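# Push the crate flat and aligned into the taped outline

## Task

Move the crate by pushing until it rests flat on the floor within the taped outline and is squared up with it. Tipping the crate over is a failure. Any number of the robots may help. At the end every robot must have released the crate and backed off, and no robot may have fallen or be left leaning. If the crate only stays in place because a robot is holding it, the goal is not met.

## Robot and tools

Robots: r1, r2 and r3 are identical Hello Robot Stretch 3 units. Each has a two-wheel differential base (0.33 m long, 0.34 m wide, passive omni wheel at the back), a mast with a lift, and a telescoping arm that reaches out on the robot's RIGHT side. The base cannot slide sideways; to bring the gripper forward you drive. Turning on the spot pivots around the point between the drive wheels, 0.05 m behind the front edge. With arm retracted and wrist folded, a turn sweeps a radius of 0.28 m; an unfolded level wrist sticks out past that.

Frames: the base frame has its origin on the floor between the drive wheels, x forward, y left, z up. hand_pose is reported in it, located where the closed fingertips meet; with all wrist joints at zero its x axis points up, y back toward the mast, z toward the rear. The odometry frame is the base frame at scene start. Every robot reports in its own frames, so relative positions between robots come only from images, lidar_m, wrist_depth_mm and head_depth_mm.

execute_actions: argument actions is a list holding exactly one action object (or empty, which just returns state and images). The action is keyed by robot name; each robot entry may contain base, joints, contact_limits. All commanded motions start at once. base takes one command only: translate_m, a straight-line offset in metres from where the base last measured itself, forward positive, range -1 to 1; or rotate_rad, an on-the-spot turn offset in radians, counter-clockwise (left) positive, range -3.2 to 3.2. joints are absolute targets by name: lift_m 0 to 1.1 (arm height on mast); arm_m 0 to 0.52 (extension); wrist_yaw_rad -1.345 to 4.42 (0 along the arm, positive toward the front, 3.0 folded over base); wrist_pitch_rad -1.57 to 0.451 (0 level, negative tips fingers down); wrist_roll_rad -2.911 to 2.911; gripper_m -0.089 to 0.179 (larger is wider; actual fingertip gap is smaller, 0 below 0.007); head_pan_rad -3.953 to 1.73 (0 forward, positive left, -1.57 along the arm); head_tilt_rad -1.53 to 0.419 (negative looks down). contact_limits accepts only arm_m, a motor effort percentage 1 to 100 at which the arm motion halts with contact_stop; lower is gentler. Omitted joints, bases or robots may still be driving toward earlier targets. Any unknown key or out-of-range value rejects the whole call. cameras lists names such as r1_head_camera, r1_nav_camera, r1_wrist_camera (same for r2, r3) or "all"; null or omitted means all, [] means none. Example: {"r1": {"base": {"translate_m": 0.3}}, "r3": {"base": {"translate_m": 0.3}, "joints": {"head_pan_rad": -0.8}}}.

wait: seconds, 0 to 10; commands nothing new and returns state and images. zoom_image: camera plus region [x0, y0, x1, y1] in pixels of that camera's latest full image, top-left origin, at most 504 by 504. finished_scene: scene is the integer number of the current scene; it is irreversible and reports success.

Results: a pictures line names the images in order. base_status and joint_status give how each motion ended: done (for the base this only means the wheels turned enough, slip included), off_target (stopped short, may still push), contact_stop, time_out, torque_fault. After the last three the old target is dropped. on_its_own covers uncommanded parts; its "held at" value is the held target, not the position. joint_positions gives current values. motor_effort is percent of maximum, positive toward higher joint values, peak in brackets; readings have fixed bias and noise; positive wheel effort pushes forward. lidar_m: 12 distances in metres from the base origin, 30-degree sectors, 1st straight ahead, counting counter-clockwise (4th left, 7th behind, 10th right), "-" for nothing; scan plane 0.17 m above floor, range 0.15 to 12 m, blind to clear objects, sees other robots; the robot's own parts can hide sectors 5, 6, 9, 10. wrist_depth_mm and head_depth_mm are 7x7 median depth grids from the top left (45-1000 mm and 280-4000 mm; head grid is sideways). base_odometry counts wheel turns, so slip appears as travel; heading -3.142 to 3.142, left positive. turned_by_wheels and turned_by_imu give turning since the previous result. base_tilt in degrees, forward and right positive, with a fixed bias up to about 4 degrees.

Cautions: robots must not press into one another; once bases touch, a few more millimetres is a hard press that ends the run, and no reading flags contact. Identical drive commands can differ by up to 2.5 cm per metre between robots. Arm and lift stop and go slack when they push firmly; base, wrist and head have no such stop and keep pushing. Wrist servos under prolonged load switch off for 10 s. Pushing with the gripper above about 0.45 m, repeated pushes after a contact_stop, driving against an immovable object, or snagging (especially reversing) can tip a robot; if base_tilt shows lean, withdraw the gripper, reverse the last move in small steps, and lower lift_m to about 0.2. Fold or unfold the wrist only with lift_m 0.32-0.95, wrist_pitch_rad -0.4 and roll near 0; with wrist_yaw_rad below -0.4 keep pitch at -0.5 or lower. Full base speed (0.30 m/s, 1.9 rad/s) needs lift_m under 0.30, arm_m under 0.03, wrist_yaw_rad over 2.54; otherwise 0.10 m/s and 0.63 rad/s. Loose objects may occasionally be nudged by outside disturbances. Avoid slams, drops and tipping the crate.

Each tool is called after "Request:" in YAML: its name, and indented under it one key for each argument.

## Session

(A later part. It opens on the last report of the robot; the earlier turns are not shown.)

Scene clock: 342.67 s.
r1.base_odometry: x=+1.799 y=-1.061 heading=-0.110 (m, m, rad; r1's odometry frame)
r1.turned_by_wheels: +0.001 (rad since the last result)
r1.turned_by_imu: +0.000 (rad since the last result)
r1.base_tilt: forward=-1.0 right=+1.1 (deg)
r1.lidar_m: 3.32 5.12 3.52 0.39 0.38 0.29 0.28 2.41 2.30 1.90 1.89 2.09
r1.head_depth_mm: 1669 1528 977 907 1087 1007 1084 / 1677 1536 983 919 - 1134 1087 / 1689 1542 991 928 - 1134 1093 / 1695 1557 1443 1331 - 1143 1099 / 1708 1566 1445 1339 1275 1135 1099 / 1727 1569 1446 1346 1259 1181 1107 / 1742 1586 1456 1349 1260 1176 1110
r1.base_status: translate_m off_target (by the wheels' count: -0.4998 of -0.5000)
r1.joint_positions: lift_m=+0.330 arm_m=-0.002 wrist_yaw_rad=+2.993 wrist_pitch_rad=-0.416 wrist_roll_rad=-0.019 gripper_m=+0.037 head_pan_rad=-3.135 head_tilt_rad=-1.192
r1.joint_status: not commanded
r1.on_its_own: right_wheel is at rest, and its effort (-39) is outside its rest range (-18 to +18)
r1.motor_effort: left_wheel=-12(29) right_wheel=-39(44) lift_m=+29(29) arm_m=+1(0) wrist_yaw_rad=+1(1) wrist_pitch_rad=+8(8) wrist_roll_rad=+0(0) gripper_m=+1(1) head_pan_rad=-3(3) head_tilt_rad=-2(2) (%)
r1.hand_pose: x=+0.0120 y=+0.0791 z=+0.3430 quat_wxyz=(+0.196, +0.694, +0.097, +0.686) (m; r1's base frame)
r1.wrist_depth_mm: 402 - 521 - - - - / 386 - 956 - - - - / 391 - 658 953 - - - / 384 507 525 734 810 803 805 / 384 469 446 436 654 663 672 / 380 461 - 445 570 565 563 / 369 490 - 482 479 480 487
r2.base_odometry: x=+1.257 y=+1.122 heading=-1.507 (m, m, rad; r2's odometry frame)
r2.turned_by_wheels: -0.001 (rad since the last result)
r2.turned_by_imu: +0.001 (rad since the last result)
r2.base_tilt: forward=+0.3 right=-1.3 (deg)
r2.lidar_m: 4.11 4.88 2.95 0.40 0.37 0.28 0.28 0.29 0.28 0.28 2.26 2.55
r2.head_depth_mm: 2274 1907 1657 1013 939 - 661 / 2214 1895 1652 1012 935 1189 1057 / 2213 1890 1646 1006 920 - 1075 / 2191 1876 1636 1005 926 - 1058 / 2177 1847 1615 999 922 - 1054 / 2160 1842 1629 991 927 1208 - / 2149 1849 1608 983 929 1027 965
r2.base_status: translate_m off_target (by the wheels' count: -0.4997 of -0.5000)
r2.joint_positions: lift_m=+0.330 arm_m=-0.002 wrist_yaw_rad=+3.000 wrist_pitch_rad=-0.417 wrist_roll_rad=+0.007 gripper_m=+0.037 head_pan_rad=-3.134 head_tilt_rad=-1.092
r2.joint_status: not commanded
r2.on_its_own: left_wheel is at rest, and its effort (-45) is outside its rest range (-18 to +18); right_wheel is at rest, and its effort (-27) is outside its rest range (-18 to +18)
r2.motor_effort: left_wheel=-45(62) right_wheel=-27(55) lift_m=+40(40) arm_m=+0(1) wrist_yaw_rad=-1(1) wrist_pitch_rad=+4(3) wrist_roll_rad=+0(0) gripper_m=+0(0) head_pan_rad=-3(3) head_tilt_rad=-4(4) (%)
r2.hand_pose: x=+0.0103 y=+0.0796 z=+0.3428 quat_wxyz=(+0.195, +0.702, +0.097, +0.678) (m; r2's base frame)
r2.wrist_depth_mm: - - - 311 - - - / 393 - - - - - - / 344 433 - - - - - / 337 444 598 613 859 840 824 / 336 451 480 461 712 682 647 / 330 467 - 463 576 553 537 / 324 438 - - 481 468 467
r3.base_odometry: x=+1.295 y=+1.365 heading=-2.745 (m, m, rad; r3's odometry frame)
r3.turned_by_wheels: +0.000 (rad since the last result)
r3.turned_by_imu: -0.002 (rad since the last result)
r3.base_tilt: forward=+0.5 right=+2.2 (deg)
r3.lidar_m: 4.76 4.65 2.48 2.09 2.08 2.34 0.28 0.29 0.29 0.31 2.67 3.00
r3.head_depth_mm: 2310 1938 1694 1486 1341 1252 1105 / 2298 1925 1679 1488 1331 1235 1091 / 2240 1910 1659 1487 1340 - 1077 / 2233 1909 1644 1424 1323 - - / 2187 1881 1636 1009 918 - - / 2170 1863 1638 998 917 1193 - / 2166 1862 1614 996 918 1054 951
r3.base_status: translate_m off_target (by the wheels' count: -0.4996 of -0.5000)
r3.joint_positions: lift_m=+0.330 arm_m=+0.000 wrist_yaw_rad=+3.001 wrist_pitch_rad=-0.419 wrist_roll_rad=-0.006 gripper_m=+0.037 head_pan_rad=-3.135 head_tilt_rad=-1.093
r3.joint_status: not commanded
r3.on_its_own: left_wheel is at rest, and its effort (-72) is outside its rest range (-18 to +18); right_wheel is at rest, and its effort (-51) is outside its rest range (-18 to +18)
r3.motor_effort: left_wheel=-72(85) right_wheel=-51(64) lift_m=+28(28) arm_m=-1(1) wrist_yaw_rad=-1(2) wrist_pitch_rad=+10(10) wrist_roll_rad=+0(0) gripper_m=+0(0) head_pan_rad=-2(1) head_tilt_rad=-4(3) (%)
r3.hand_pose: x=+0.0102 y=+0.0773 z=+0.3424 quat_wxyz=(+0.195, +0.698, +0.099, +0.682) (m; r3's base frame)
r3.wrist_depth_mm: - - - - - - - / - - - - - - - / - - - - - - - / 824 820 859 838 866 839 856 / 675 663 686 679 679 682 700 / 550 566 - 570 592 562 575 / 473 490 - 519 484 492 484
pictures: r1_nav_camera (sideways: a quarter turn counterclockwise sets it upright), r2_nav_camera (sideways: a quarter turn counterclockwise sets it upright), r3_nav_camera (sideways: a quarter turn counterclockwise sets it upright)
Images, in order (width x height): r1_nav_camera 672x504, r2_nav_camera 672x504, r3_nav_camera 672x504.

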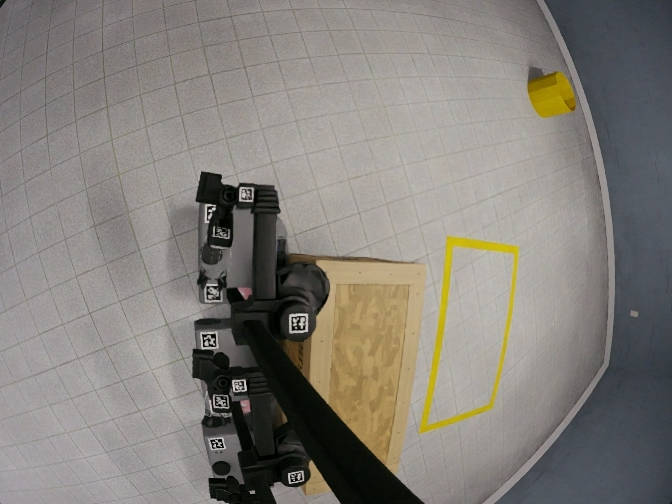

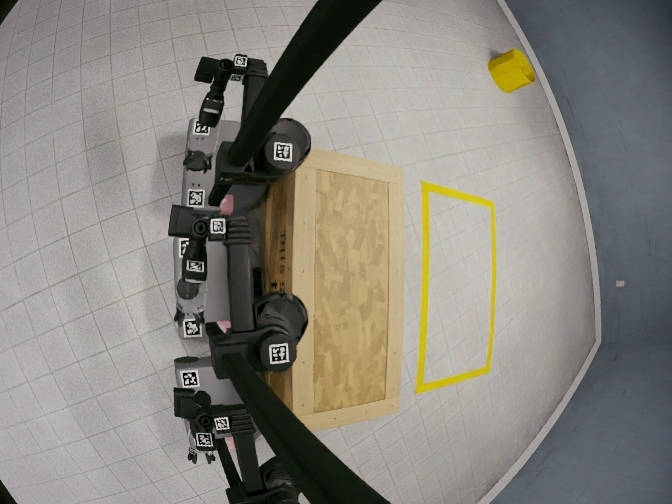

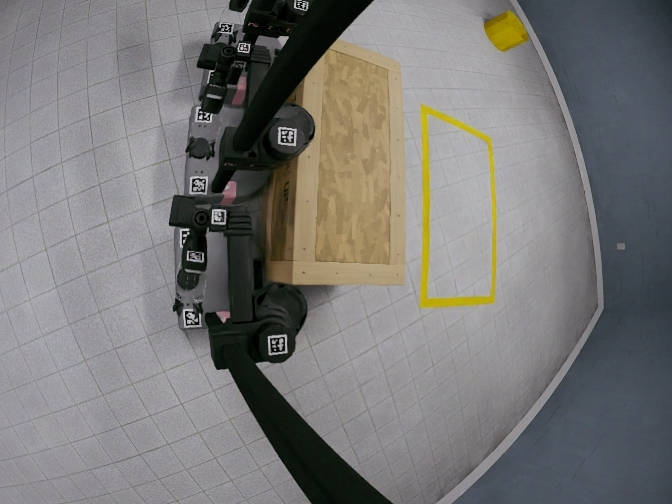

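Request:
execute_actions:
  actions:
    - {"r1":{"base":{"translate_m":-0.55}},"r2":{"base":{"translate_m":-0.55}},"r3":{"base":{"translate_m":-0.55}}}
  cameras: ["r1_head_camera","r3_head_camera","r2_nav_camera"]

Scene clock: 351.07 s.
r1.base_odometry: x=+1.253 y=-1.001 heading=-0.109 (m, m, rad; r1's odometry frame)
r1.turned_by_wheels: +0.001 (rad since the last result)
r1.turned_by_imu: -0.001 (rad since the last result)
r1.base_tilt: forward=-1.1 right=+1.2 (deg)
r1.lidar_m: 3.64 5.65 3.32 0.38 0.38 0.29 0.28 1.95 2.54 2.09 2.07 2.30
r1.head_depth_mm: 1655 1527 979 909 1079 763 1086 / 1676 1543 983 919 - 1136 1087 / 1688 1546 987 928 - 1139 1093 / 1690 1561 1440 1317 - 1146 1094 / 1714 1568 1447 1340 1276 1140 1104 / 1729 1572 1449 1346 1261 1183 1105 / 1733 1582 1454 1356 1263 1184 1109
r1.base_status: translate_m off_target (by the wheels' count: -0.5498 of -0.5500)
r1.joint_positions: lift_m=+0.330 arm_m=-0.002 wrist_yaw_rad=+2.993 wrist_pitch_rad=-0.416 wrist_roll_rad=-0.019 gripper_m=+0.037 head_pan_rad=-3.135 head_tilt_rad=-1.192
r1.joint_status: not commanded
r1.on_its_own: right_wheel is at rest, and its effort (-39) is outside its rest range (-18 to +18)
r1.motor_effort: left_wheel=-11(33) right_wheel=-39(46) lift_m=+29(29) arm_m=+0(0) wrist_yaw_rad=+1(0) wrist_pitch_rad=+8(8) wrist_roll_rad=+0(0) gripper_m=-1(1) head_pan_rad=-3(3) head_tilt_rad=-3(2) (%)
r1.hand_pose: x=+0.0120 y=+0.0791 z=+0.3430 quat_wxyz=(+0.196, +0.694, +0.097, +0.686) (m; r1's base frame)
r1.wrist_depth_mm: 407 - 511 - - - - / 380 - 888 - - - - / 387 - 745 941 - - - / 384 514 542 731 843 823 822 / 379 451 450 435 660 657 663 / 372 453 - 425 569 561 550 / 368 480 - 482 484 485 483
r2.base_odometry: x=+1.222 y=+1.671 heading=-1.508 (m, m, rad; r2's odometry frame)
r2.turned_by_wheels: -0.001 (rad since the last result)
r2.turned_by_imu: +0.000 (rad since the last result)
r2.base_tilt: forward=+0.2 right=-1.3 (deg)
r2.lidar_m: 4.39 5.15 2.77 0.40 0.37 0.28 0.28 0.29 0.27 0.29 2.43 2.72
r2.head_depth_mm: 2229 1906 1660 1015 943 - 662 / 2223 1886 1659 1012 936 1185 1061 / 2203 1881 1641 1007 919 - 1077 / 2191 1877 1652 1006 926 - 1057 / 2162 1863 1621 1000 926 - 1053 / 2146 1840 1622 992 920 1210 - / 2139 1843 1607 991 931 1013 966
r2.base_status: translate_m off_target (by the wheels' count: -0.5497 of -0.5500)
r2.joint_positions: lift_m=+0.330 arm_m=-0.002 wrist_yaw_rad=+3.000 wrist_pitch_rad=-0.417 wrist_roll_rad=+0.007 gripper_m=+0.037 head_pan_rad=-3.134 head_tilt_rad=-1.092
r2.joint_status: not commanded
r2.on_its_own: left_wheel is at rest, and its effort (-45) is outside its rest range (-18 to +18); right_wheel is at rest, and its effort (-26) is outside its rest range (-18 to +18)
r2.motor_effort: left_wheel=-45(55) right_wheel=-26(44) lift_m=+39(40) arm_m=-1(1) wrist_yaw_rad=+0(1) wrist_pitch_rad=+4(3) wrist_roll_rad=+0(0) gripper_m=+0(0) head_pan_rad=-3(3) head_tilt_rad=-4(4) (%)
r2.hand_pose: x=+0.0103 y=+0.0796 z=+0.3428 quat_wxyz=(+0.195, +0.702, +0.097, +0.678) (m; r2's base frame)
r2.wrist_depth_mm: - - - 303 - - - / 390 - - - - - - / 343 432 - - - - - / 341 445 595 620 840 805 811 / 334 449 487 454 706 670 646 / 327 460 - 463 582 550 537 / 325 432 - - 487 471 470
r3.base_odometry: x=+1.802 y=+1.577 heading=-2.745 (m, m, rad; r3's odometry frame)
r3.turned_by_wheels: +0.000 (rad since the last result)
r3.turned_by_imu: -0.001 (rad since the last result)
r3.base_tilt: forward=+0.5 right=+2.2 (deg)
r3.lidar_m: 5.17 4.28 2.29 1.91 1.91 2.14 0.28 0.29 0.29 0.31 2.84 3.20
r3.head_depth_mm: 2291 1955 1703 1499 1342 1251 1104 / 2281 1940 1682 1485 1336 1235 1092 / 2246 1930 1674 1467 1341 - 1071 / 2232 1900 1660 1422 1328 - - / 2185 1876 1642 1006 916 - - / 2178 1862 1630 1002 917 1192 - / 2154 1842 1615 997 919 1054 950
r3.base_status: translate_m off_target (by the wheels' count: -0.5496 of -0.5500)
r3.joint_positions: lift_m=+0.330 arm_m=+0.000 wrist_yaw_rad=+3.001 wrist_pitch_rad=-0.419 wrist_roll_rad=-0.006 gripper_m=+0.037 head_pan_rad=-3.135 head_tilt_rad=-1.093
r3.joint_status: not commanded
r3.on_its_own: left_wheel is at rest, and its effort (-72) is outside its rest range (-18 to +18); right_wheel is at rest, and its effort (-50) is outside its rest range (-18 to +18)
r3.motor_effort: left_wheel=-72(87) right_wheel=-50(65) lift_m=+28(29) arm_m=-1(0) wrist_yaw_rad=-1(1) wrist_pitch_rad=+10(10) wrist_roll_rad=+0(0) gripper_m=+2(0) head_pan_rad=-2(1) head_tilt_rad=-4(3) (%)
r3.hand_pose: x=+0.0102 y=+0.0773 z=+0.3424 quat_wxyz=(+0.195, +0.698, +0.099, +0.682) (m; r3's base frame)
r3.wrist_depth_mm: - - - - - - - / - - - - - - - / - - - - - - - / 824 832 838 844 864 851 830 / 677 679 702 670 692 687 700 / 562 560 - 573 590 573 565 / 475 494 - 514 476 500 489
pictures: r1_head_camera (sideways: a quarter turn clockwise sets it upright), r2_nav_camera (sideways: a quarter turn counterclockwise sets it upright), r3_head_camera (sideways: a quarter turn clockwise sets it upright)
Images, in order (width x height): r1_head_camera 896x504, r2_nav_camera 672x504, r3_head_camera 896x504.

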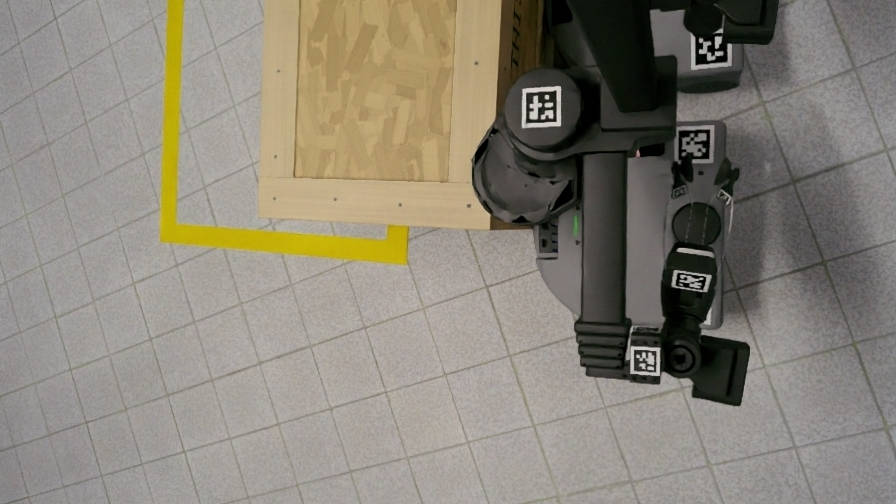

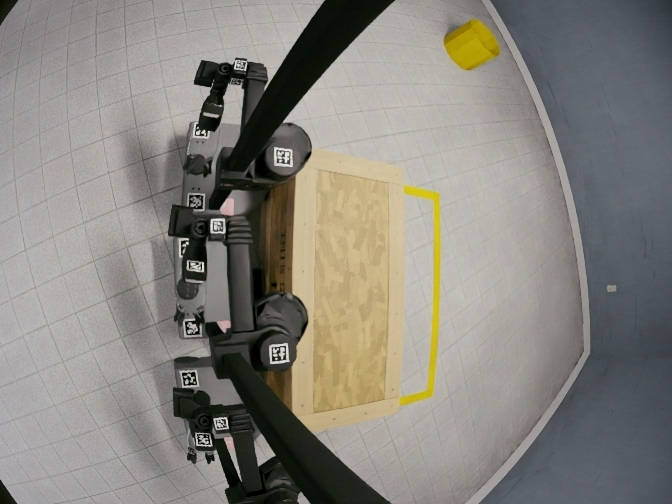

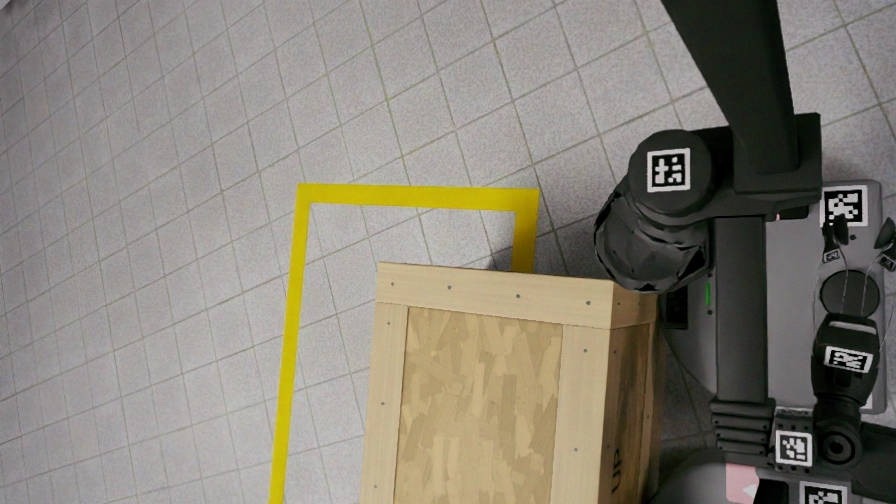

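Request:
execute_actions:
  actions:
    - {"r1":{"base":{"rotate_rad":-0.2}},"r2":{"base":{"rotate_rad":-0.2}},"r3":{"base":{"rotate_rad":-0.15}}}
  cameras: []

Request:
execute_actions:
  actions:
    - {"r1":{"base":{"translate_m":-0.2}},"r2":{"base":{"translate_m":-0.2}},"r3":{"base":{"translate_m":-0.2}}}
  cameras: ["r1_head_camera","r3_head_camera","r2_nav_camera"]

Scene clock: 357.77 s.
r1.base_odometry: x=+1.253 y=-1.001 heading=-0.309 (m, m, rad; r1's odometry frame)
r1.turned_by_wheels: -0.200 (rad since the last result)
r1.turned_by_imu: -0.200 (rad since the last result)
r1.base_tilt: forward=-0.9 right=+1.1 (deg)
r1.lidar_m: 2.87 5.63 3.92 0.38 0.47 0.30 0.28 1.98 1.94 2.17 2.07 2.14
r1.head_depth_mm: 1673 1529 979 928 1085 1134 1083 / 1669 1530 983 931 - 1142 1085 / 1692 1545 984 928 - 1135 1093 / 1693 1551 990 939 - 1142 1099 / 1705 1570 1435 1344 1274 1146 1106 / 1720 1580 1451 1346 1259 1181 1104 / 1741 1589 1458 1356 1260 1189 1112
r1.base_status: done
r1.joint_positions: lift_m=+0.330 arm_m=-0.002 wrist_yaw_rad=+2.993 wrist_pitch_rad=-0.416 wrist_roll_rad=-0.019 gripper_m=+0.037 head_pan_rad=-3.135 head_tilt_rad=-1.192
r1.joint_status: not commanded
r1.motor_effort: left_wheel=+3(5) right_wheel=-1(40) lift_m=+29(29) arm_m=+0(0) wrist_yaw_rad=+0(0) wrist_pitch_rad=+8(7) wrist_roll_rad=+0(0) gripper_m=+1(1) head_pan_rad=-3(3) head_tilt_rad=-3(2) (%)
r1.hand_pose: x=+0.0120 y=+0.0791 z=+0.3430 quat_wxyz=(+0.196, +0.694, +0.097, +0.686) (m; r1's base frame)
r1.wrist_depth_mm: 553 - 362 - - - - / 545 - - - - - - / 535 - 759 - - - - / 516 520 524 813 790 808 830 / 437 432 452 675 658 671 655 / 399 380 - 552 578 558 563 / 430 404 - 486 481 483 478
r2.base_odometry: x=+1.222 y=+1.671 heading=-1.708 (m, m, rad; r2's odometry frame)
r2.turned_by_wheels: -0.200 (rad since the last result)
r2.turned_by_imu: -0.193 (rad since the last result)
r2.base_tilt: forward=+0.2 right=-1.4 (deg)
r2.lidar_m: 3.45 5.35 3.20 0.40 0.45 0.30 0.28 0.28 0.35 0.25 2.43 2.53
r2.head_depth_mm: 2245 1909 1663 1459 1143 - 1060 / 2204 1909 1662 1011 975 1077 1070 / 2195 1892 1647 1006 928 - 1076 / 2183 1873 1629 1003 926 - 1059 / 2166 1862 1629 994 922 - 1052 / 2166 1857 1625 997 906 1189 - / 2123 1837 1608 990 901 1028 927
r2.base_status: done
r2.joint_positions: lift_m=+0.330 arm_m=-0.002 wrist_yaw_rad=+3.000 wrist_pitch_rad=-0.417 wrist_roll_rad=+0.007 gripper_m=+0.037 head_pan_rad=-3.134 head_tilt_rad=-1.092
r2.joint_status: not commanded
r2.motor_effort: left_wheel=+2(42) right_wheel=-3(42) lift_m=+40(39) arm_m=+0(0) wrist_yaw_rad=+0(1) wrist_pitch_rad=+3(3) wrist_roll_rad=+0(0) gripper_m=+0(0) head_pan_rad=-3(4) head_tilt_rad=-4(4) (%)
r2.hand_pose: x=+0.0103 y=+0.0796 z=+0.3428 quat_wxyz=(+0.195, +0.702, +0.097, +0.678) (m; r2's base frame)
r2.wrist_depth_mm: - - 256 - - - - / - - 356 - - - - / - - - - - - - / 417 937 591 856 837 826 829 / 406 471 484 685 698 659 652 / 394 414 - 567 579 561 541 / 377 472 - - 479 474 465
r3.base_odometry: x=+1.802 y=+1.577 heading=-2.895 (m, m, rad; r3's odometry frame)
r3.turned_by_wheels: -0.150 (rad since the last result)
r3.turned_by_imu: -0.147 (rad since the last result)
r3.base_tilt: forward=+0.6 right=+2.2 (deg)
r3.lidar_m: 4.28 5.25 2.57 1.96 1.93 2.02 0.28 0.28 0.37 0.28 2.84 2.99
r3.head_depth_mm: 2226 1943 1676 1508 1339 1253 1104 / 2265 1922 1690 1487 1337 1229 1088 / 2252 1911 1667 1485 1345 - 1077 / 2204 1898 1654 1469 1340 - - / 2200 1871 1638 1042 945 - - / 2182 1860 1640 996 911 1125 - / 2152 1847 1607 990 893 1056 956
r3.base_status: done
r3.joint_positions: lift_m=+0.330 arm_m=+0.000 wrist_yaw_rad=+3.001 wrist_pitch_rad=-0.419 wrist_roll_rad=-0.006 gripper_m=+0.037 head_pan_rad=-3.135 head_tilt_rad=-1.093
r3.joint_status: not commanded
r3.motor_effort: left_wheel=+2(68) right_wheel=-2(55) lift_m=+28(28) arm_m=+0(0) wrist_yaw_rad=-1(2) wrist_pitch_rad=+10(10) wrist_roll_rad=+0(0) gripper_m=+0(1) head_pan_rad=-2(1) head_tilt_rad=-3(4) (%)
r3.hand_pose: x=+0.0102 y=+0.0773 z=+0.3424 quat_wxyz=(+0.195, +0.698, +0.099, +0.682) (m; r3's base frame)
r3.wrist_depth_mm: - - - - - - - / - - - - - - - / - - - - - - - / 824 817 855 824 843 871 839 / 660 669 700 692 685 673 700 / 559 553 - 558 587 573 573 / 478 501 - 517 470 486 495
pictures: none
No camera images: the call's "cameras" was empty. Leave "cameras" out to get every camera's image.

Scene clock: 361.10 s.
r1.base_odometry: x=+1.062 y=-0.941 heading=-0.308 (m, m, rad; r1's odometry frame)
r1.turned_by_wheels: +0.000 (rad since the last result)
r1.turned_by_imu: +0.039 (rad since the last result)
r1.base_tilt: forward=-1.0 right=+1.1 (deg)
r1.lidar_m: 3.14 5.81 3.61 0.38 0.45 0.30 0.28 1.93 1.81 2.24 2.17 2.26
r1.head_depth_mm: 1675 1526 979 928 1091 1124 1083 / 1677 1539 982 931 - 1137 1091 / 1694 1558 991 927 - 1136 1092 / 1708 1563 992 940 - 1142 1100 / 1705 1565 1440 1345 1277 1142 1106 / 1705 1581 1449 1346 1261 1183 1105 / 1733 1585 1450 1359 1267 1181 1111
r1.base_status: translate_m off_target (by the wheels' count: -0.1997 of -0.2000)
r1.joint_positions: lift_m=+0.330 arm_m=-0.002 wrist_yaw_rad=+2.993 wrist_pitch_rad=-0.416 wrist_roll_rad=-0.019 gripper_m=+0.037 head_pan_rad=-3.135 head_tilt_rad=-1.192
r1.joint_status: not commanded
r1.on_its_own: left_wheel is at rest, and its effort (-42) is outside its rest range (-18 to +18); right_wheel is at rest, and its effort (-40) is outside its rest range (-18 to +18)
r1.motor_effort: left_wheel=-42(58) right_wheel=-40(54) lift_m=+29(29) arm_m=-1(0) wrist_yaw_rad=+0(0) wrist_pitch_rad=+8(8) wrist_roll_rad=+0(0) gripper_m=+1(0) head_pan_rad=-3(3) head_tilt_rad=-2(3) (%)
r1.hand_pose: x=+0.0120 y=+0.0791 z=+0.3430 quat_wxyz=(+0.196, +0.694, +0.097, +0.686) (m; r1's base frame)
r1.wrist_depth_mm: 515 - 311 - - - - / 514 - 854 - - - - / 506 - 663 - - - - / 491 541 501 817 814 826 824 / 422 437 447 676 650 656 673 / 405 382 - 549 573 553 565 / 427 412 - 488 471 483 485
r2.base_odometry: x=+1.250 y=+1.868 heading=-1.707 (m, m, rad; r2's odometry frame)
r2.turned_by_wheels: +0.001 (rad since the last result)
r2.turned_by_imu: +0.021 (rad since the last result)
r2.base_tilt: forward=+0.3 right=-1.3 (deg)
r2.lidar_m: 3.67 5.55 3.04 0.39 0.44 0.30 0.28 0.28 0.36 0.25 2.53 2.64
r2.head_depth_mm: 2238 1911 1645 1479 1122 - 1060 / 2227 1901 1661 1011 956 1073 1071 / 2198 1884 1644 1003 931 - 1077 / 2190 1881 1642 1007 927 - 1061 / 2163 1884 1627 998 924 - 1050 / 2163 1848 1620 994 907 1199 - / 2125 1833 1605 992 903 1026 920
r2.base_status: translate_m off_target (by the wheels' count: -0.1998 of -0.2000)
r2.joint_positions: lift_m=+0.330 arm_m=-0.002 wrist_yaw_rad=+3.000 wrist_pitch_rad=-0.417 wrist_roll_rad=+0.007 gripper_m=+0.037 head_pan_rad=-3.134 head_tilt_rad=-1.092
r2.joint_status: not commanded
r2.on_its_own: right_wheel is at rest, and its effort (-44) is outside its rest range (-18 to +18)
r2.motor_effort: left_wheel=-12(51) right_wheel=-44(59) lift_m=+40(40) arm_m=-1(1) wrist_yaw_rad=+0(0) wrist_pitch_rad=+3(3) wrist_roll_rad=+0(0) gripper_m=+0(0) head_pan_rad=-4(3) head_tilt_rad=-4(4) (%)
r2.hand_pose: x=+0.0103 y=+0.0796 z=+0.3428 quat_wxyz=(+0.195, +0.702, +0.097, +0.678) (m; r2's base frame)
r2.wrist_depth_mm: - - 249 - - - - / - - 351 - - - - / - - - - - - - / 413 903 597 866 879 846 822 / 410 484 483 693 705 665 655 / 386 417 - 553 576 557 539 / 365 476 - - 472 473 469
r3.base_odometry: x=+1.995 y=+1.626 heading=-2.896 (m, m, rad; r3's odometry frame)
r3.turned_by_wheels: -0.001 (rad since the last result)
r3.turned_by_imu: +0.002 (rad since the last result)
r3.base_tilt: forward=+0.5 right=+2.2 (deg)
r3.lidar_m: 4.39 5.41 2.45 1.87 1.84 1.92 0.27 0.28 0.37 0.27 2.94 3.09
r3.head_depth_mm: 2199 1953 1685 1498 1350 1252 1100 / 2281 1927 1684 1486 1336 1242 1096 / 2244 1908 1665 1476 1344 - 1075 / 2216 1907 1641 1466 1342 - - / 2194 1876 1647 1037 940 - - / 2178 1870 1638 1000 911 1114 - / 2147 1848 1618 991 893 1053 947
r3.base_status: translate_m off_target (by the wheels' count: -0.1996 of -0.2000)
r3.joint_positions: lift_m=+0.330 arm_m=+0.000 wrist_yaw_rad=+3.001 wrist_pitch_rad=-0.419 wrist_roll_rad=-0.006 gripper_m=+0.037 head_pan_rad=-3.135 head_tilt_rad=-1.093
r3.joint_status: not commanded
r3.on_its_own: left_wheel is at rest, and its effort (-71) is outside its rest range (-18 to +18); right_wheel is at rest, and its effort (-47) is outside its rest range (-18 to +18)
r3.motor_effort: left_wheel=-71(78) right_wheel=-47(61) lift_m=+28(29) arm_m=+0(1) wrist_yaw_rad=-1(1) wrist_pitch_rad=+10(10) wrist_roll_rad=+0(0) gripper_m=+0(1) head_pan_rad=-1(1) head_tilt_rad=-4(4) (%)
r3.hand_pose: x=+0.0102 y=+0.0773 z=+0.3424 quat_wxyz=(+0.195, +0.698, +0.099, +0.682) (m; r3's base frame)
r3.wrist_depth_mm: - - - - - - - / - - - - - - - / - - - - - - - / 810 834 834 846 870 845 844 / 651 681 704 680 672 690 681 / 551 563 - 565 590 571 580 / 475 498 - 514 483 487 495
pictures: r1_head_camera (sideways: a quarter turn clockwise sets it upright), r2_nav_camera (sideways: a quarter turn counterclockwise sets it upright), r3_head_camera (sideways: a quarter turn clockwise sets it upright)
Images, in order (width x height): r1_head_camera 896x504, r2_nav_camera 672x504, r3_head_camera 896x504.

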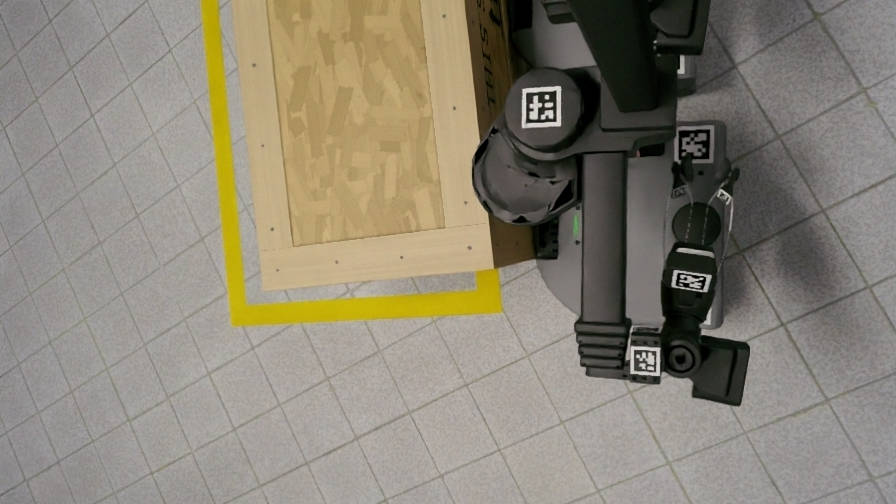

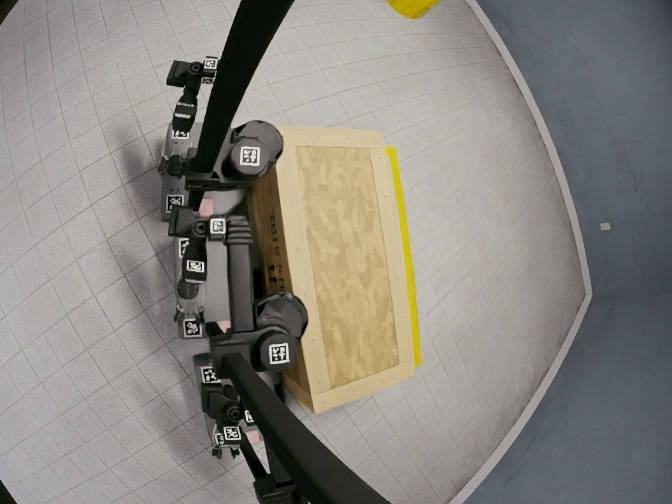

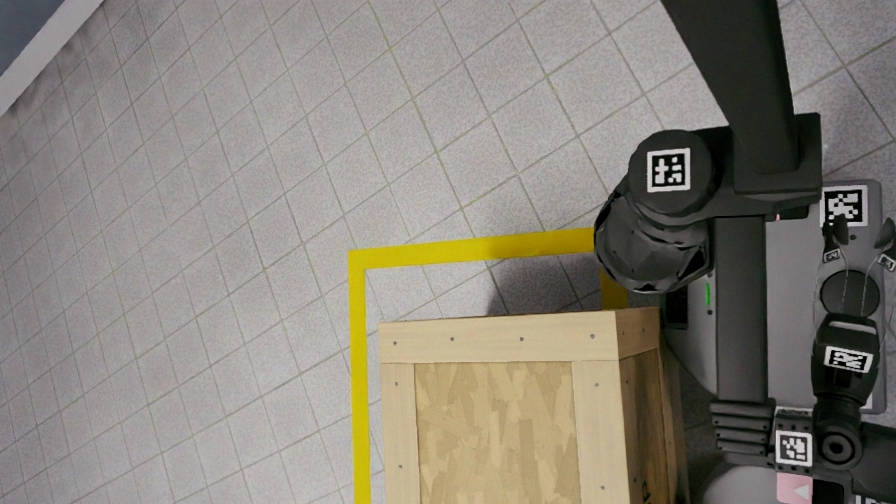

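Request:
execute_actions:
  actions:
    - {"r1":{"base":{"translate_m":-0.2}},"r2":{"base":{"translate_m":-0.2}},"r3":{"base":{"translate_m":-0.2}}}
  cameras: ["r1_head_camera","r3_head_camera","r2_nav_camera"]

Scene clock: 376.27 s.
r1.base_odometry: x=+0.872 y=-0.880 heading=-0.308 (m, m, rad; r1's odometry frame)
r1.turned_by_wheels: +0.000 (rad since the last result)
r1.turned_by_imu: +0.020 (rad since the last result)
r1.base_tilt: forward=-1.0 right=+1.2 (deg)
r1.lidar_m: 3.34 6.00 3.45 0.38 0.44 0.30 0.28 2.82 1.69 2.33 2.27 2.38
r1.head_depth_mm: 1667 1525 979 926 1088 1123 1084 / 1680 1536 984 926 - 1139 1092 / 1680 1546 990 924 - 1136 1094 / 1702 1552 995 941 - 1140 1097 / 1716 1568 1446 1341 1276 1146 1098 / 1718 1571 1454 1353 1263 1178 1106 / 1733 1582 1465 1351 1265 1184 1111
r1.base_status: translate_m off_target (by the wheels' count: -0.1997 of -0.2000)
r1.joint_positions: lift_m=+0.330 arm_m=-0.002 wrist_yaw_rad=+2.993 wrist_pitch_rad=-0.416 wrist_roll_rad=-0.019 gripper_m=+0.037 head_pan_rad=-3.135 head_tilt_rad=-1.192
r1.joint_status: not commanded
r1.on_its_own: left_wheel is at rest, and its effort (-37) is outside its rest range (-18 to +18); right_wheel is at rest, and its effort (-43) is outside its rest range (-18 to +18)
r1.motor_effort: left_wheel=-37(55) right_wheel=-43(51) lift_m=+29(29) arm_m=+0(0) wrist_yaw_rad=+1(0) wrist_pitch_rad=+8(8) wrist_roll_rad=+0(0) gripper_m=+0(0) head_pan_rad=-3(3) head_tilt_rad=-2(3) (%)
r1.hand_pose: x=+0.0120 y=+0.0791 z=+0.3430 quat_wxyz=(+0.196, +0.694, +0.097, +0.686) (m; r1's base frame)
r1.wrist_depth_mm: 497 - 305 - - - - / 499 - 867 - - - - / 494 - 714 - - - - / 471 563 508 821 802 795 816 / 424 436 451 671 672 675 668 / 406 390 - 545 572 562 557 / 420 426 - 483 477 486 488
r2.base_odometry: x=+1.277 y=+2.066 heading=-1.706 (m, m, rad; r2's odometry frame)
r2.turned_by_wheels: +0.001 (rad since the last result)
r2.turned_by_imu: +0.007 (rad since the last result)
r2.base_tilt: forward=+0.2 right=-1.3 (deg)
r2.lidar_m: 3.84 5.72 2.92 0.39 0.44 0.30 0.28 0.28 0.36 0.25 2.62 2.74
r2.head_depth_mm: 2229 1906 1664 1483 1139 - 1061 / 2206 1902 1650 1013 952 1078 1073 / 2214 1877 1652 1009 933 - 1077 / 2196 1887 1638 1003 928 - 1055 / 2171 1862 1634 997 924 - 1055 / 2160 1851 1619 990 906 1195 - / 2132 1833 1612 993 903 1027 918
r2.base_status: translate_m off_target (by the wheels' count: -0.1997 of -0.2000)
r2.joint_positions: lift_m=+0.330 arm_m=-0.002 wrist_yaw_rad=+3.000 wrist_pitch_rad=-0.417 wrist_roll_rad=+0.007 gripper_m=+0.037 head_pan_rad=-3.134 head_tilt_rad=-1.092
r2.joint_status: not commanded
r2.on_its_own: right_wheel is at rest, and its effort (-49) is outside its rest range (-18 to +18)
r2.motor_effort: left_wheel=-13(24) right_wheel=-49(55) lift_m=+40(39) arm_m=-1(0) wrist_yaw_rad=+0(0) wrist_pitch_rad=+4(3) wrist_roll_rad=+0(0) gripper_m=+0(0) head_pan_rad=-3(3) head_tilt_rad=-4(4) (%)
r2.hand_pose: x=+0.0103 y=+0.0796 z=+0.3428 quat_wxyz=(+0.195, +0.702, +0.097, +0.678) (m; r2's base frame)
r2.wrist_depth_mm: - - 246 - - - - / - - 334 - - - - / - - - - - - - / 417 903 594 876 887 843 845 / 401 482 485 703 694 673 640 / 386 417 - 551 580 550 542 / 368 475 - - 481 476 457
r3.base_odometry: x=+2.189 y=+1.674 heading=-2.896 (m, m, rad; r3's odometry frame)
r3.turned_by_wheels: -0.001 (rad since the last result)
r3.turned_by_imu: +0.000 (rad since the last result)
r3.base_tilt: forward=+0.5 right=+2.2 (deg)
r3.lidar_m: 4.53 5.55 2.33 1.77 1.75 1.82 0.27 0.28 0.36 0.27 3.00 3.18
r3.head_depth_mm: 2170 1946 1694 1505 1339 1245 1104 / 2275 1922 1685 1480 1339 1242 1094 / 2261 1912 1661 1478 1341 - 1076 / 2238 1883 1647 1477 1340 - - / 2214 1891 1646 1036 941 - - / 2159 1853 1627 998 905 1113 - / 2154 1850 1615 994 892 1035 934
r3.base_status: translate_m off_target (by the wheels' count: -0.1996 of -0.2000)
r3.joint_positions: lift_m=+0.330 arm_m=+0.000 wrist_yaw_rad=+3.001 wrist_pitch_rad=-0.419 wrist_roll_rad=-0.006 gripper_m=+0.037 head_pan_rad=-3.135 head_tilt_rad=-1.093
r3.joint_status: not commanded
r3.on_its_own: left_wheel is at rest, and its effort (-72) is outside its rest range (-18 to +18); right_wheel is at rest, and its effort (-40) is outside its rest range (-18 to +18)
r3.motor_effort: left_wheel=-72(85) right_wheel=-40(63) lift_m=+29(29) arm_m=-1(1) wrist_yaw_rad=-1(1) wrist_pitch_rad=+10(10) wrist_roll_rad=+0(0) gripper_m=-1(0) head_pan_rad=-1(1) head_tilt_rad=-4(4) (%)
r3.hand_pose: x=+0.0102 y=+0.0773 z=+0.3424 quat_wxyz=(+0.195, +0.698, +0.099, +0.682) (m; r3's base frame)
r3.wrist_depth_mm: - - - - - - - / - - - - - - - / - - - - - - - / 822 824 859 856 860 838 846 / 668 679 712 683 685 703 669 / 562 558 - 556 578 572 559 / 472 484 - 521 471 497 475
pictures: r1_head_camera (sideways: a quarter turn clockwise sets it upright), r2_nav_camera (sideways: a quarter turn counterclockwise sets it upright), r3_head_camera (sideways: a quarter turn clockwise sets it upright)
Images, in order (width x height): r1_head_camera 896x504, r2_nav_camera 672x504, r3_head_camera 896x504.

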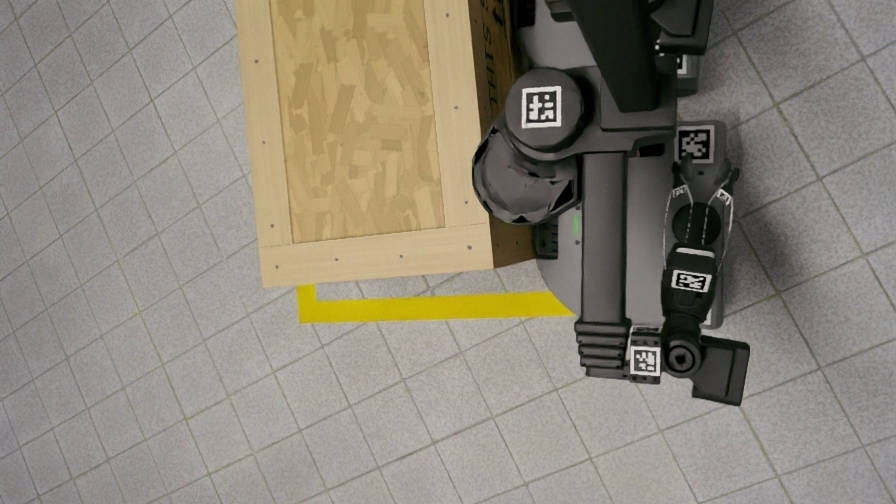

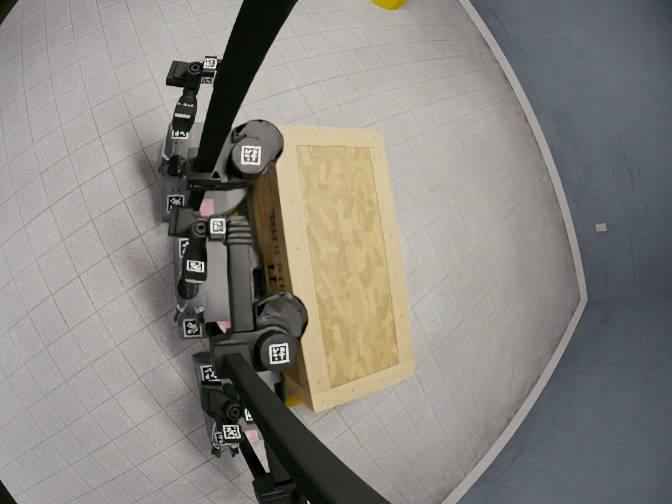

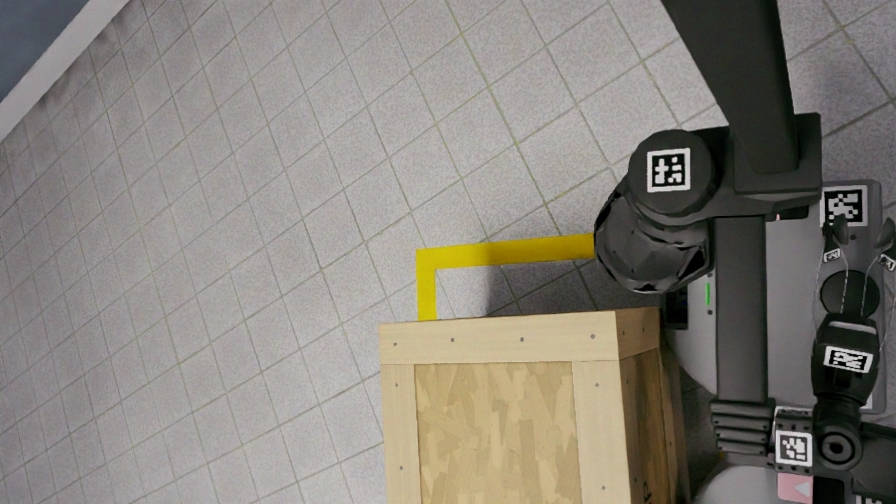

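Request:
execute_actions:
  actions:
    - {"r1":{"base":{"translate_m":-0.055}},"r2":{"base":{"translate_m":-0.035}},"r3":{"base":{"translate_m":-0.015}}}
  cameras: []

Request:
execute_actions:
  actions:
    - {"r1":{"base":{"translate_m":0.35},"joints":{"head_tilt_rad":-1.0}},"r2":{"base":{"translate_m":0.35},"joints":{"head_tilt_rad":-1.0}},"r3":{"base":{"translate_m":0.35},"joints":{"head_tilt_rad":-1.0}}}
  cameras: ["r1_head_camera","r3_head_camera","r2_head_camera"]

Scene clock: 383.50 s.
r1.base_odometry: x=+0.820 y=-0.864 heading=-0.309 (m, m, rad; r1's odometry frame)
r1.turned_by_wheels: -0.001 (rad since the last result)
r1.turned_by_imu: +0.025 (rad since the last result)
r1.base_tilt: forward=-1.0 right=+1.1 (deg)
r1.lidar_m: 3.48 6.03 3.35 0.37 0.41 0.29 0.28 2.77 1.66 2.34 2.28 2.42
r1.head_depth_mm: 1671 1527 979 919 1098 757 1086 / 1675 1549 980 923 - 1132 1086 / 1677 1552 988 924 - 1141 1091 / 1703 1555 1004 941 - 1146 1101 / 1705 1569 1445 1344 1276 1144 1101 / 1723 1570 1454 1346 1256 1187 1102 / 1732 1583 1458 1348 1262 1185 1110
r1.base_status: translate_m off_target (by the wheels' count: -0.0546 of -0.0550)
r1.joint_positions: lift_m=+0.330 arm_m=-0.002 wrist_yaw_rad=+2.993 wrist_pitch_rad=-0.416 wrist_roll_rad=-0.019 gripper_m=+0.037 head_pan_rad=-3.135 head_tilt_rad=-1.192
r1.joint_status: not commanded
r1.on_its_own: left_wheel is at rest, and its effort (-79) is outside its rest range (-18 to +18); right_wheel is at rest, and its effort (-32) is outside its rest range (-18 to +18)
r1.motor_effort: left_wheel=-79(100) right_wheel=-32(51) lift_m=+29(29) arm_m=-1(0) wrist_yaw_rad=+0(1) wrist_pitch_rad=+8(8) wrist_roll_rad=+0(0) gripper_m=+1(0) head_pan_rad=-3(3) head_tilt_rad=-3(3) (%)
r1.hand_pose: x=+0.0120 y=+0.0791 z=+0.3430 quat_wxyz=(+0.196, +0.694, +0.097, +0.686) (m; r1's base frame)
r1.wrist_depth_mm: 445 - 293 - - - - / 431 - 876 - - - - / 443 - 734 - - - - / 429 553 534 776 819 806 808 / 416 435 453 616 661 675 680 / 407 388 - 428 570 566 553 / 397 462 - 488 479 486 480
r2.base_odometry: x=+1.281 y=+2.101 heading=-1.706 (m, m, rad; r2's odometry frame)
r2.turned_by_wheels: +0.000 (rad since the last result)
r2.turned_by_imu: +0.027 (rad since the last result)
r2.base_tilt: forward=+0.2 right=-1.3 (deg)
r2.lidar_m: 3.97 5.75 2.82 0.38 0.41 0.29 0.28 0.29 0.26 0.25 2.63 2.79
r2.head_depth_mm: 2237 1906 1657 1444 1141 - 739 / 2230 1884 1648 1012 953 1079 1060 / 2229 1877 1646 1004 930 - 1079 / 2190 1867 1627 1001 925 - 1055 / 2177 1881 1639 997 927 - 1056 / 2155 1841 1618 992 921 1192 - / 2141 1831 1610 991 911 1025 929
r2.base_status: done
r2.joint_positions: lift_m=+0.330 arm_m=-0.002 wrist_yaw_rad=+3.000 wrist_pitch_rad=-0.417 wrist_roll_rad=+0.007 gripper_m=+0.037 head_pan_rad=-3.134 head_tilt_rad=-1.092
r2.joint_status: not commanded
r2.motor_effort: left_wheel=-1(65) right_wheel=+1(53) lift_m=+40(39) arm_m=-1(0) wrist_yaw_rad=-1(1) wrist_pitch_rad=+3(3) wrist_roll_rad=+0(0) gripper_m=+0(1) head_pan_rad=-3(3) head_tilt_rad=-4(5) (%)
r2.hand_pose: x=+0.0103 y=+0.0796 z=+0.3428 quat_wxyz=(+0.195, +0.702, +0.097, +0.678) (m; r2's base frame)
r2.wrist_depth_mm: - - 248 - - - - / - - 348 - - - - / 395 - - - - - - / 383 965 592 804 859 818 830 / 372 472 485 662 702 655 657 / 362 429 - 455 578 547 536 / 346 462 - - 480 463 460
r3.base_odometry: x=+2.203 y=+1.678 heading=-2.896 (m, m, rad; r3's odometry frame)
r3.turned_by_wheels: +0.001 (rad since the last result)
r3.turned_by_imu: +0.002 (rad since the last result)
r3.base_tilt: forward=+0.5 right=+2.2 (deg)
r3.lidar_m: 4.54 5.49 2.32 1.76 1.74 1.82 0.27 0.28 0.38 0.27 3.02 3.18
r3.head_depth_mm: 2116 1957 1703 1502 1340 1255 1105 / 2265 1919 1676 1487 1334 1233 1095 / 2263 1908 1664 1475 1342 - 1079 / 2231 1900 1654 1476 1342 - - / 2187 1876 1641 1040 938 - - / 2175 1864 1623 994 913 1130 - / 2136 1850 1627 997 896 1023 941
r3.base_status: translate_m off_target (by the wheels' count: -0.0148 of -0.0150)
r3.joint_positions: lift_m=+0.330 arm_m=+0.000 wrist_yaw_rad=+3.001 wrist_pitch_rad=-0.419 wrist_roll_rad=-0.006 gripper_m=+0.037 head_pan_rad=-3.135 head_tilt_rad=-1.093
r3.joint_status: not commanded
r3.on_its_own: right_wheel is at rest, and its effort (-35) is outside its rest range (-18 to +18)
r3.motor_effort: left_wheel=-12(73) right_wheel=-35(60) lift_m=+28(28) arm_m=+0(1) wrist_yaw_rad=-1(2) wrist_pitch_rad=+10(10) wrist_roll_rad=+0(0) gripper_m=+0(0) head_pan_rad=-2(2) head_tilt_rad=-4(4) (%)
r3.hand_pose: x=+0.0102 y=+0.0773 z=+0.3424 quat_wxyz=(+0.195, +0.698, +0.099, +0.682) (m; r3's base frame)
r3.wrist_depth_mm: - - - - - - - / - - - - - - - / - - - - - - - / 795 849 837 856 865 858 851 / 668 663 706 678 683 686 693 / 557 564 - 575 597 569 573 / 476 498 - 510 471 484 494
pictures: none
No camera images: the call's "cameras" was empty. Leave "cameras" out to get every camera's image.

Scene clock: 388.23 s.
r1.base_odometry: x=+1.154 y=-0.970 heading=-0.309 (m, m, rad; r1's odometry frame)
r1.turned_by_wheels: +0.000 (rad since the last result)
r1.turned_by_imu: +0.003 (rad since the last result)
r1.base_tilt: forward=-1.0 right=+1.1 (deg)
r1.lidar_m: 3.25 5.71 3.51 0.37 0.93 0.66 0.63 1.89 1.89 2.18 2.13 2.25
r1.head_depth_mm: 2221 1881 1136 1161 1294 1040 914 / 2240 1891 1141 1158 1305 - - / 2251 1915 1148 1155 1320 - - / 2268 1927 1198 1273 1312 - - / 2282 1931 1676 1476 1314 1222 - / 2310 1948 1692 1480 1321 1200 1105 / 2348 1972 1693 1497 1334 1201 1094
r1.base_status: done
r1.joint_positions: lift_m=+0.330 arm_m=-0.002 wrist_yaw_rad=+2.993 wrist_pitch_rad=-0.416 wrist_roll_rad=-0.019 gripper_m=+0.037 head_pan_rad=-3.135 head_tilt_rad=-1.001
r1.joint_status: all done
r1.motor_effort: left_wheel=+0(74) right_wheel=+1(32) lift_m=+29(29) arm_m=-1(0) wrist_yaw_rad=+0(1) wrist_pitch_rad=+8(7) wrist_roll_rad=+0(0) gripper_m=+1(1) head_pan_rad=-3(3) head_tilt_rad=+1(12) (%)
r1.hand_pose: x=+0.0120 y=+0.0791 z=+0.3430 quat_wxyz=(+0.196, +0.694, +0.097, +0.686) (m; r1's base frame)
r1.wrist_depth_mm: - - 292 - - - - / - - 869 - - - - / - - 712 - - - - / 800 779 528 791 822 819 814 / 667 429 458 608 660 665 663 / 557 390 - 430 578 557 559 / 481 462 - 478 469 485 492
r2.base_odometry: x=+1.234 y=+1.754 heading=-1.707 (m, m, rad; r2's odometry frame)
r2.turned_by_wheels: +0.000 (rad since the last result)
r2.turned_by_imu: +0.002 (rad since the last result)
r2.base_tilt: forward=+0.2 right=-1.3 (deg)
r2.lidar_m: 3.73 5.42 3.03 0.38 2.28 0.66 0.62 0.64 0.26 0.25 2.48 2.63
r2.head_depth_mm: 2592 2162 1805 1557 1370 1132 654 / 2670 2156 1272 1148 1358 1242 937 / 2625 2120 1234 1137 1344 - - / 2608 2113 1228 1126 1323 - - / 2610 2139 1223 1103 1333 1226 - / 2558 2084 1223 1098 1315 1202 - / 2562 2091 1212 1092 1292 1190 947
r2.base_status: done
r2.joint_positions: lift_m=+0.330 arm_m=-0.002 wrist_yaw_rad=+3.000 wrist_pitch_rad=-0.417 wrist_roll_rad=+0.007 gripper_m=+0.037 head_pan_rad=-3.134 head_tilt_rad=-1.001
r2.joint_status: all done
r2.motor_effort: left_wheel=-1(2) right_wheel=+1(4) lift_m=+41(39) arm_m=-1(0) wrist_yaw_rad=-1(0) wrist_pitch_rad=+3(4) wrist_roll_rad=+0(0) gripper_m=+0(0) head_pan_rad=-3(3) head_tilt_rad=+1(15) (%)
r2.hand_pose: x=+0.0103 y=+0.0796 z=+0.3428 quat_wxyz=(+0.195, +0.702, +0.097, +0.678) (m; r2's base frame)
r2.wrist_depth_mm: - - 248 - - - - / - - 346 - - - - / - - - - - - - / 967 938 588 802 851 832 809 / 736 661 474 656 702 673 661 / 604 426 - 460 578 558 532 / 506 499 - - 478 476 459
r3.base_odometry: x=+1.864 y=+1.593 heading=-2.896 (m, m, rad; r3's odometry frame)
r3.turned_by_wheels: +0.000 (rad since the last result)
r3.turned_by_imu: +0.001 (rad since the last result)
r3.base_tilt: forward=+0.5 right=+2.2 (deg)
r3.lidar_m: 4.33 5.29 2.53 1.93 1.90 1.99 0.62 0.64 0.85 0.27 2.87 3.01
r3.head_depth_mm: 2277 2236 1857 1603 1400 1246 - / 2550 2211 1841 1574 1381 1240 - / 2706 2181 1814 1570 1376 1269 - / 2664 2160 1818 1558 1362 - - / 2636 2131 1713 1133 1312 1228 - / 2619 2121 1232 1088 1311 1210 - / 2566 2113 1222 1092 1283 1200 964
r3.base_status: done
r3.joint_positions: lift_m=+0.330 arm_m=+0.000 wrist_yaw_rad=+3.001 wrist_pitch_rad=-0.419 wrist_roll_rad=-0.006 gripper_m=+0.037 head_pan_rad=-3.135 head_tilt_rad=-1.001
r3.joint_status: all done
r3.motor_effort: left_wheel=+0(11) right_wheel=+0(32) lift_m=+28(29) arm_m=+0(0) wrist_yaw_rad=-2(1) wrist_pitch_rad=+10(10) wrist_roll_rad=+0(0) gripper_m=+1(0) head_pan_rad=-1(1) head_tilt_rad=+0(9) (%)
r3.hand_pose: x=+0.0102 y=+0.0773 z=+0.3424 quat_wxyz=(+0.195, +0.698, +0.099, +0.682) (m; r3's base frame)
r3.wrist_depth_mm: - - - - - - - / - - - - - - - / - - - - - - - / 802 833 816 858 848 851 859 / 672 661 697 674 685 681 680 / 575 563 - 564 584 567 571 / 478 491 - 515 474 493 494
pictures: r1_head_camera (sideways: a quarter turn clockwise sets it upright), r2_head_camera (sideways: a quarter turn clockwise sets it upright), r3_head_camera (sideways: a quarter turn clockwise sets it upright)
Images, in order (width x height): r1_head_camera 896x504, r2_head_camera 896x504, r3_head_camera 896x504.

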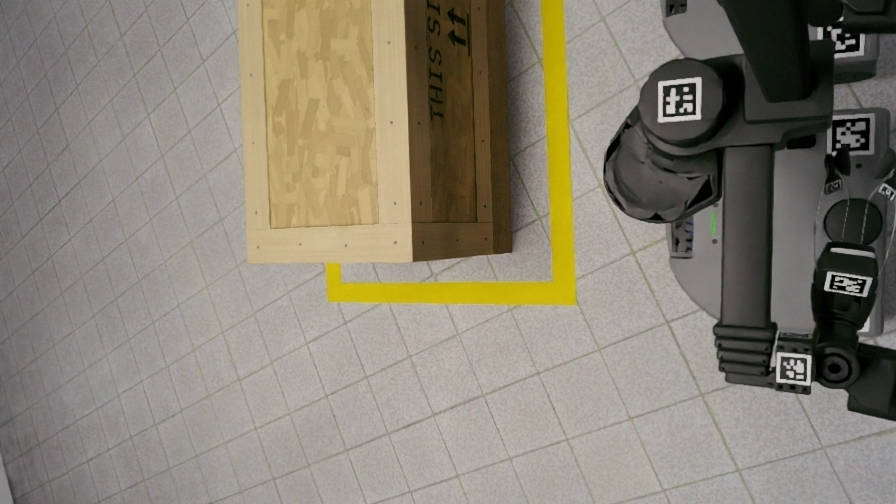

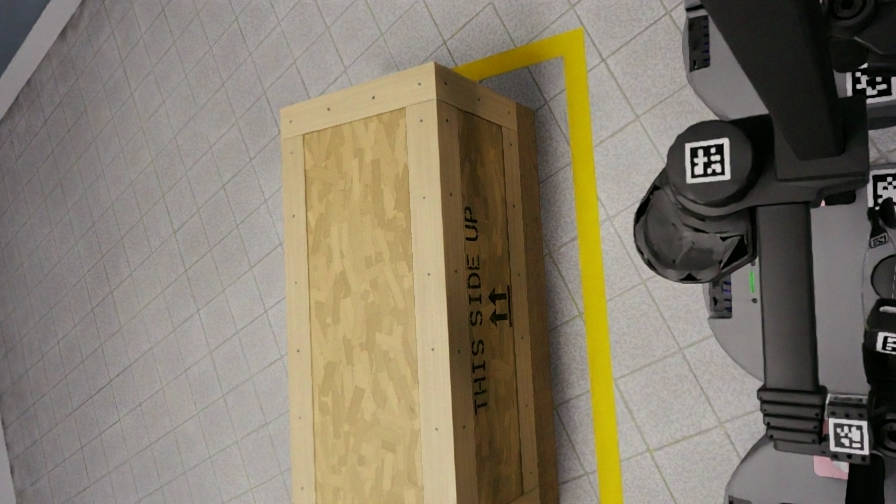

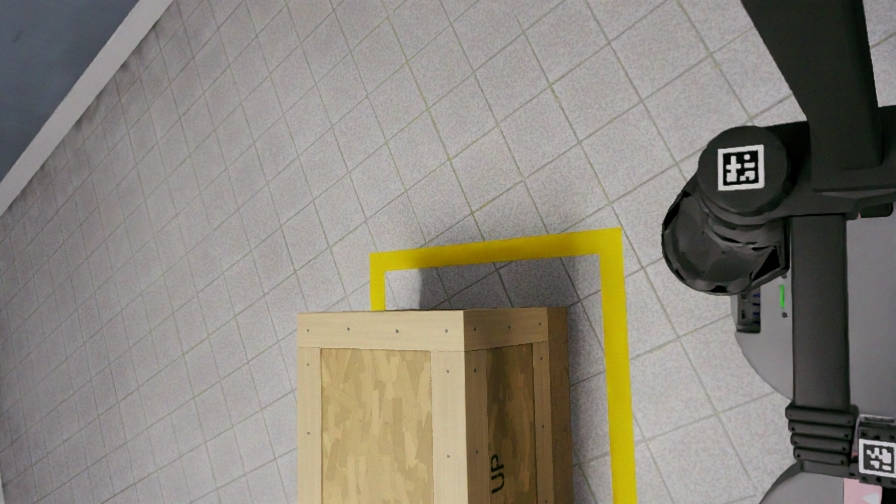

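Inside and aligned. Moving a bit further clear.

Request:
execute_actions:
  actions:
    - {"r1":{"base":{"translate_m":0.3},"joints":{"lift_m":0.27}},"r2":{"base":{"translate_m":0.3},"joints":{"lift_m":0.27}},"r3":{"base":{"translate_m":0.3},"joints":{"lift_m":0.27}}}
  cameras: []

Request:
finished_scene:
  scene: 1

Scene clock: 394.13 s.
r1.base_odometry: x=+1.439 y=-1.061 heading=-0.309 (m, m, rad; r1's odometry frame)
r1.turned_by_wheels: +0.000 (rad since the last result)
r1.turned_by_imu: +0.003 (rad since the last result)
r1.base_tilt: forward=-1.1 right=+1.1 (deg)
r1.lidar_m: 3.06 5.42 3.70 0.37 2.81 0.97 0.93 2.12 2.68 2.04 2.00 2.11
r1.head_depth_mm: 2212 1315 1305 1445 1294 1041 727 / 2260 1315 1298 1450 1299 - - / 2256 1328 1300 1462 1308 - - / 2277 1395 1396 1469 1315 - - / 2301 1943 1669 1467 1314 1222 - / 2317 1953 1688 1486 1326 1198 1105 / 2344 1973 1686 1497 1333 1202 1094
r1.base_status: done
r1.joint_positions: lift_m=+0.270 arm_m=-0.002 wrist_yaw_rad=+2.993 wrist_pitch_rad=-0.416 wrist_roll_rad=-0.019 gripper_m=+0.037 head_pan_rad=-3.135 head_tilt_rad=-1.000
r1.joint_status: all done
r1.motor_effort: left_wheel=-1(9) right_wheel=+1(7) lift_m=+26(28) arm_m=+0(1) wrist_yaw_rad=+0(0) wrist_pitch_rad=+8(8) wrist_roll_rad=-1(0) gripper_m=+2(1) head_pan_rad=-3(3) head_tilt_rad=+0(1) (%)
r1.hand_pose: x=+0.0120 y=+0.0791 z=+0.2831 quat_wxyz=(+0.196, +0.694, +0.097, +0.686) (m; r1's base frame)
r1.wrist_depth_mm: - - 293 - - - - / - - 726 - - - - / 899 - 559 922 918 927 944 / 713 417 432 682 701 704 701 / 554 354 360 390 579 587 585 / 486 377 - - 501 494 493 / - - - - 415 422 421
r2.base_odometry: x=+1.194 y=+1.457 heading=-1.707 (m, m, rad; r2's odometry frame)
r2.turned_by_wheels: +0.000 (rad since the last result)
r2.turned_by_imu: +0.002 (rad since the last result)
r2.base_tilt: forward=+0.3 right=-1.3 (deg)
r2.lidar_m: 3.52 5.15 3.17 0.38 2.41 0.96 0.92 0.95 0.26 0.25 2.35 2.48
r2.head_depth_mm: 2678 2176 1822 1561 1374 1187 693 / 2664 2158 1367 1530 1362 1238 935 / 2628 2152 1306 1512 1356 1267 - / 2622 2117 1291 1493 1348 - - / 2563 2130 1286 1478 1354 1231 - / 2578 2096 1279 1461 1336 1202 - / 2558 2089 1275 1465 1340 1192 923
r2.base_status: done
r2.joint_positions: lift_m=+0.270 arm_m=-0.002 wrist_yaw_rad=+3.000 wrist_pitch_rad=-0.417 wrist_roll_rad=+0.007 gripper_m=+0.037 head_pan_rad=-3.134 head_tilt_rad=-1.001
r2.joint_status: all done
r2.motor_effort: left_wheel=-1(7) right_wheel=+1(6) lift_m=+35(37) arm_m=+0(0) wrist_yaw_rad=-1(1) wrist_pitch_rad=+4(4) wrist_roll_rad=+0(0) gripper_m=+0(0) head_pan_rad=-3(3) head_tilt_rad=+0(0) (%)
r2.hand_pose: x=+0.0103 y=+0.0796 z=+0.2830 quat_wxyz=(+0.195, +0.702, +0.097, +0.678) (m; r2's base frame)
r2.wrist_depth_mm: - - 248 - - - - / - - 348 - - - - / - - 611 - - 972 940 / 840 781 477 693 743 734 711 / 642 396 385 405 608 572 571 / 524 444 - 461 502 483 475 / 446 - - - 415 407 402
r3.base_odometry: x=+1.573 y=+1.520 heading=-2.896 (m, m, rad; r3's odometry frame)
r3.turned_by_wheels: +0.000 (rad since the last result)
r3.turned_by_imu: +0.001 (rad since the last result)
r3.base_tilt: forward=+0.5 right=+2.2 (deg)
r3.lidar_m: 4.13 5.04 2.69 2.06 2.03 2.12 0.92 0.95 1.25 0.27 2.74 2.89
r3.head_depth_mm: 2447 2222 1858 1589 1392 1246 - / 2650 2219 1841 1579 1392 1240 1144 / 2723 2182 1827 1576 1387 1262 - / 2685 2160 1813 1562 1367 1264 - / 2646 2136 1291 1488 1369 1232 - / 2640 2111 1267 1452 1355 1206 - / 2593 2096 1261 1443 1342 1202 956
r3.base_status: done
r3.joint_positions: lift_m=+0.270 arm_m=+0.000 wrist_yaw_rad=+3.001 wrist_pitch_rad=-0.419 wrist_roll_rad=-0.006 gripper_m=+0.037 head_pan_rad=-3.135 head_tilt_rad=-1.000
r3.joint_status: all done
r3.motor_effort: left_wheel=+0(9) right_wheel=+0(5) lift_m=+23(25) arm_m=-1(0) wrist_yaw_rad=-1(1) wrist_pitch_rad=+10(10) wrist_roll_rad=+0(0) gripper_m=+0(0) head_pan_rad=-1(1) head_tilt_rad=+0(0) (%)
r3.hand_pose: x=+0.0102 y=+0.0773 z=+0.2827 quat_wxyz=(+0.195, +0.698, +0.099, +0.682) (m; r3's base frame)
r3.wrist_depth_mm: - - - - - - - / - - - - - - - / 935 - 944 - - - - / 711 731 736 730 733 729 767 / 577 594 609 601 591 596 598 / 491 490 - 513 506 496 494 / 432 - - - 416 435 427
pictures: none
No camera images: the call's "cameras" was empty. Leave "cameras" out to get every camera's image.

The scene is finished: the task was done.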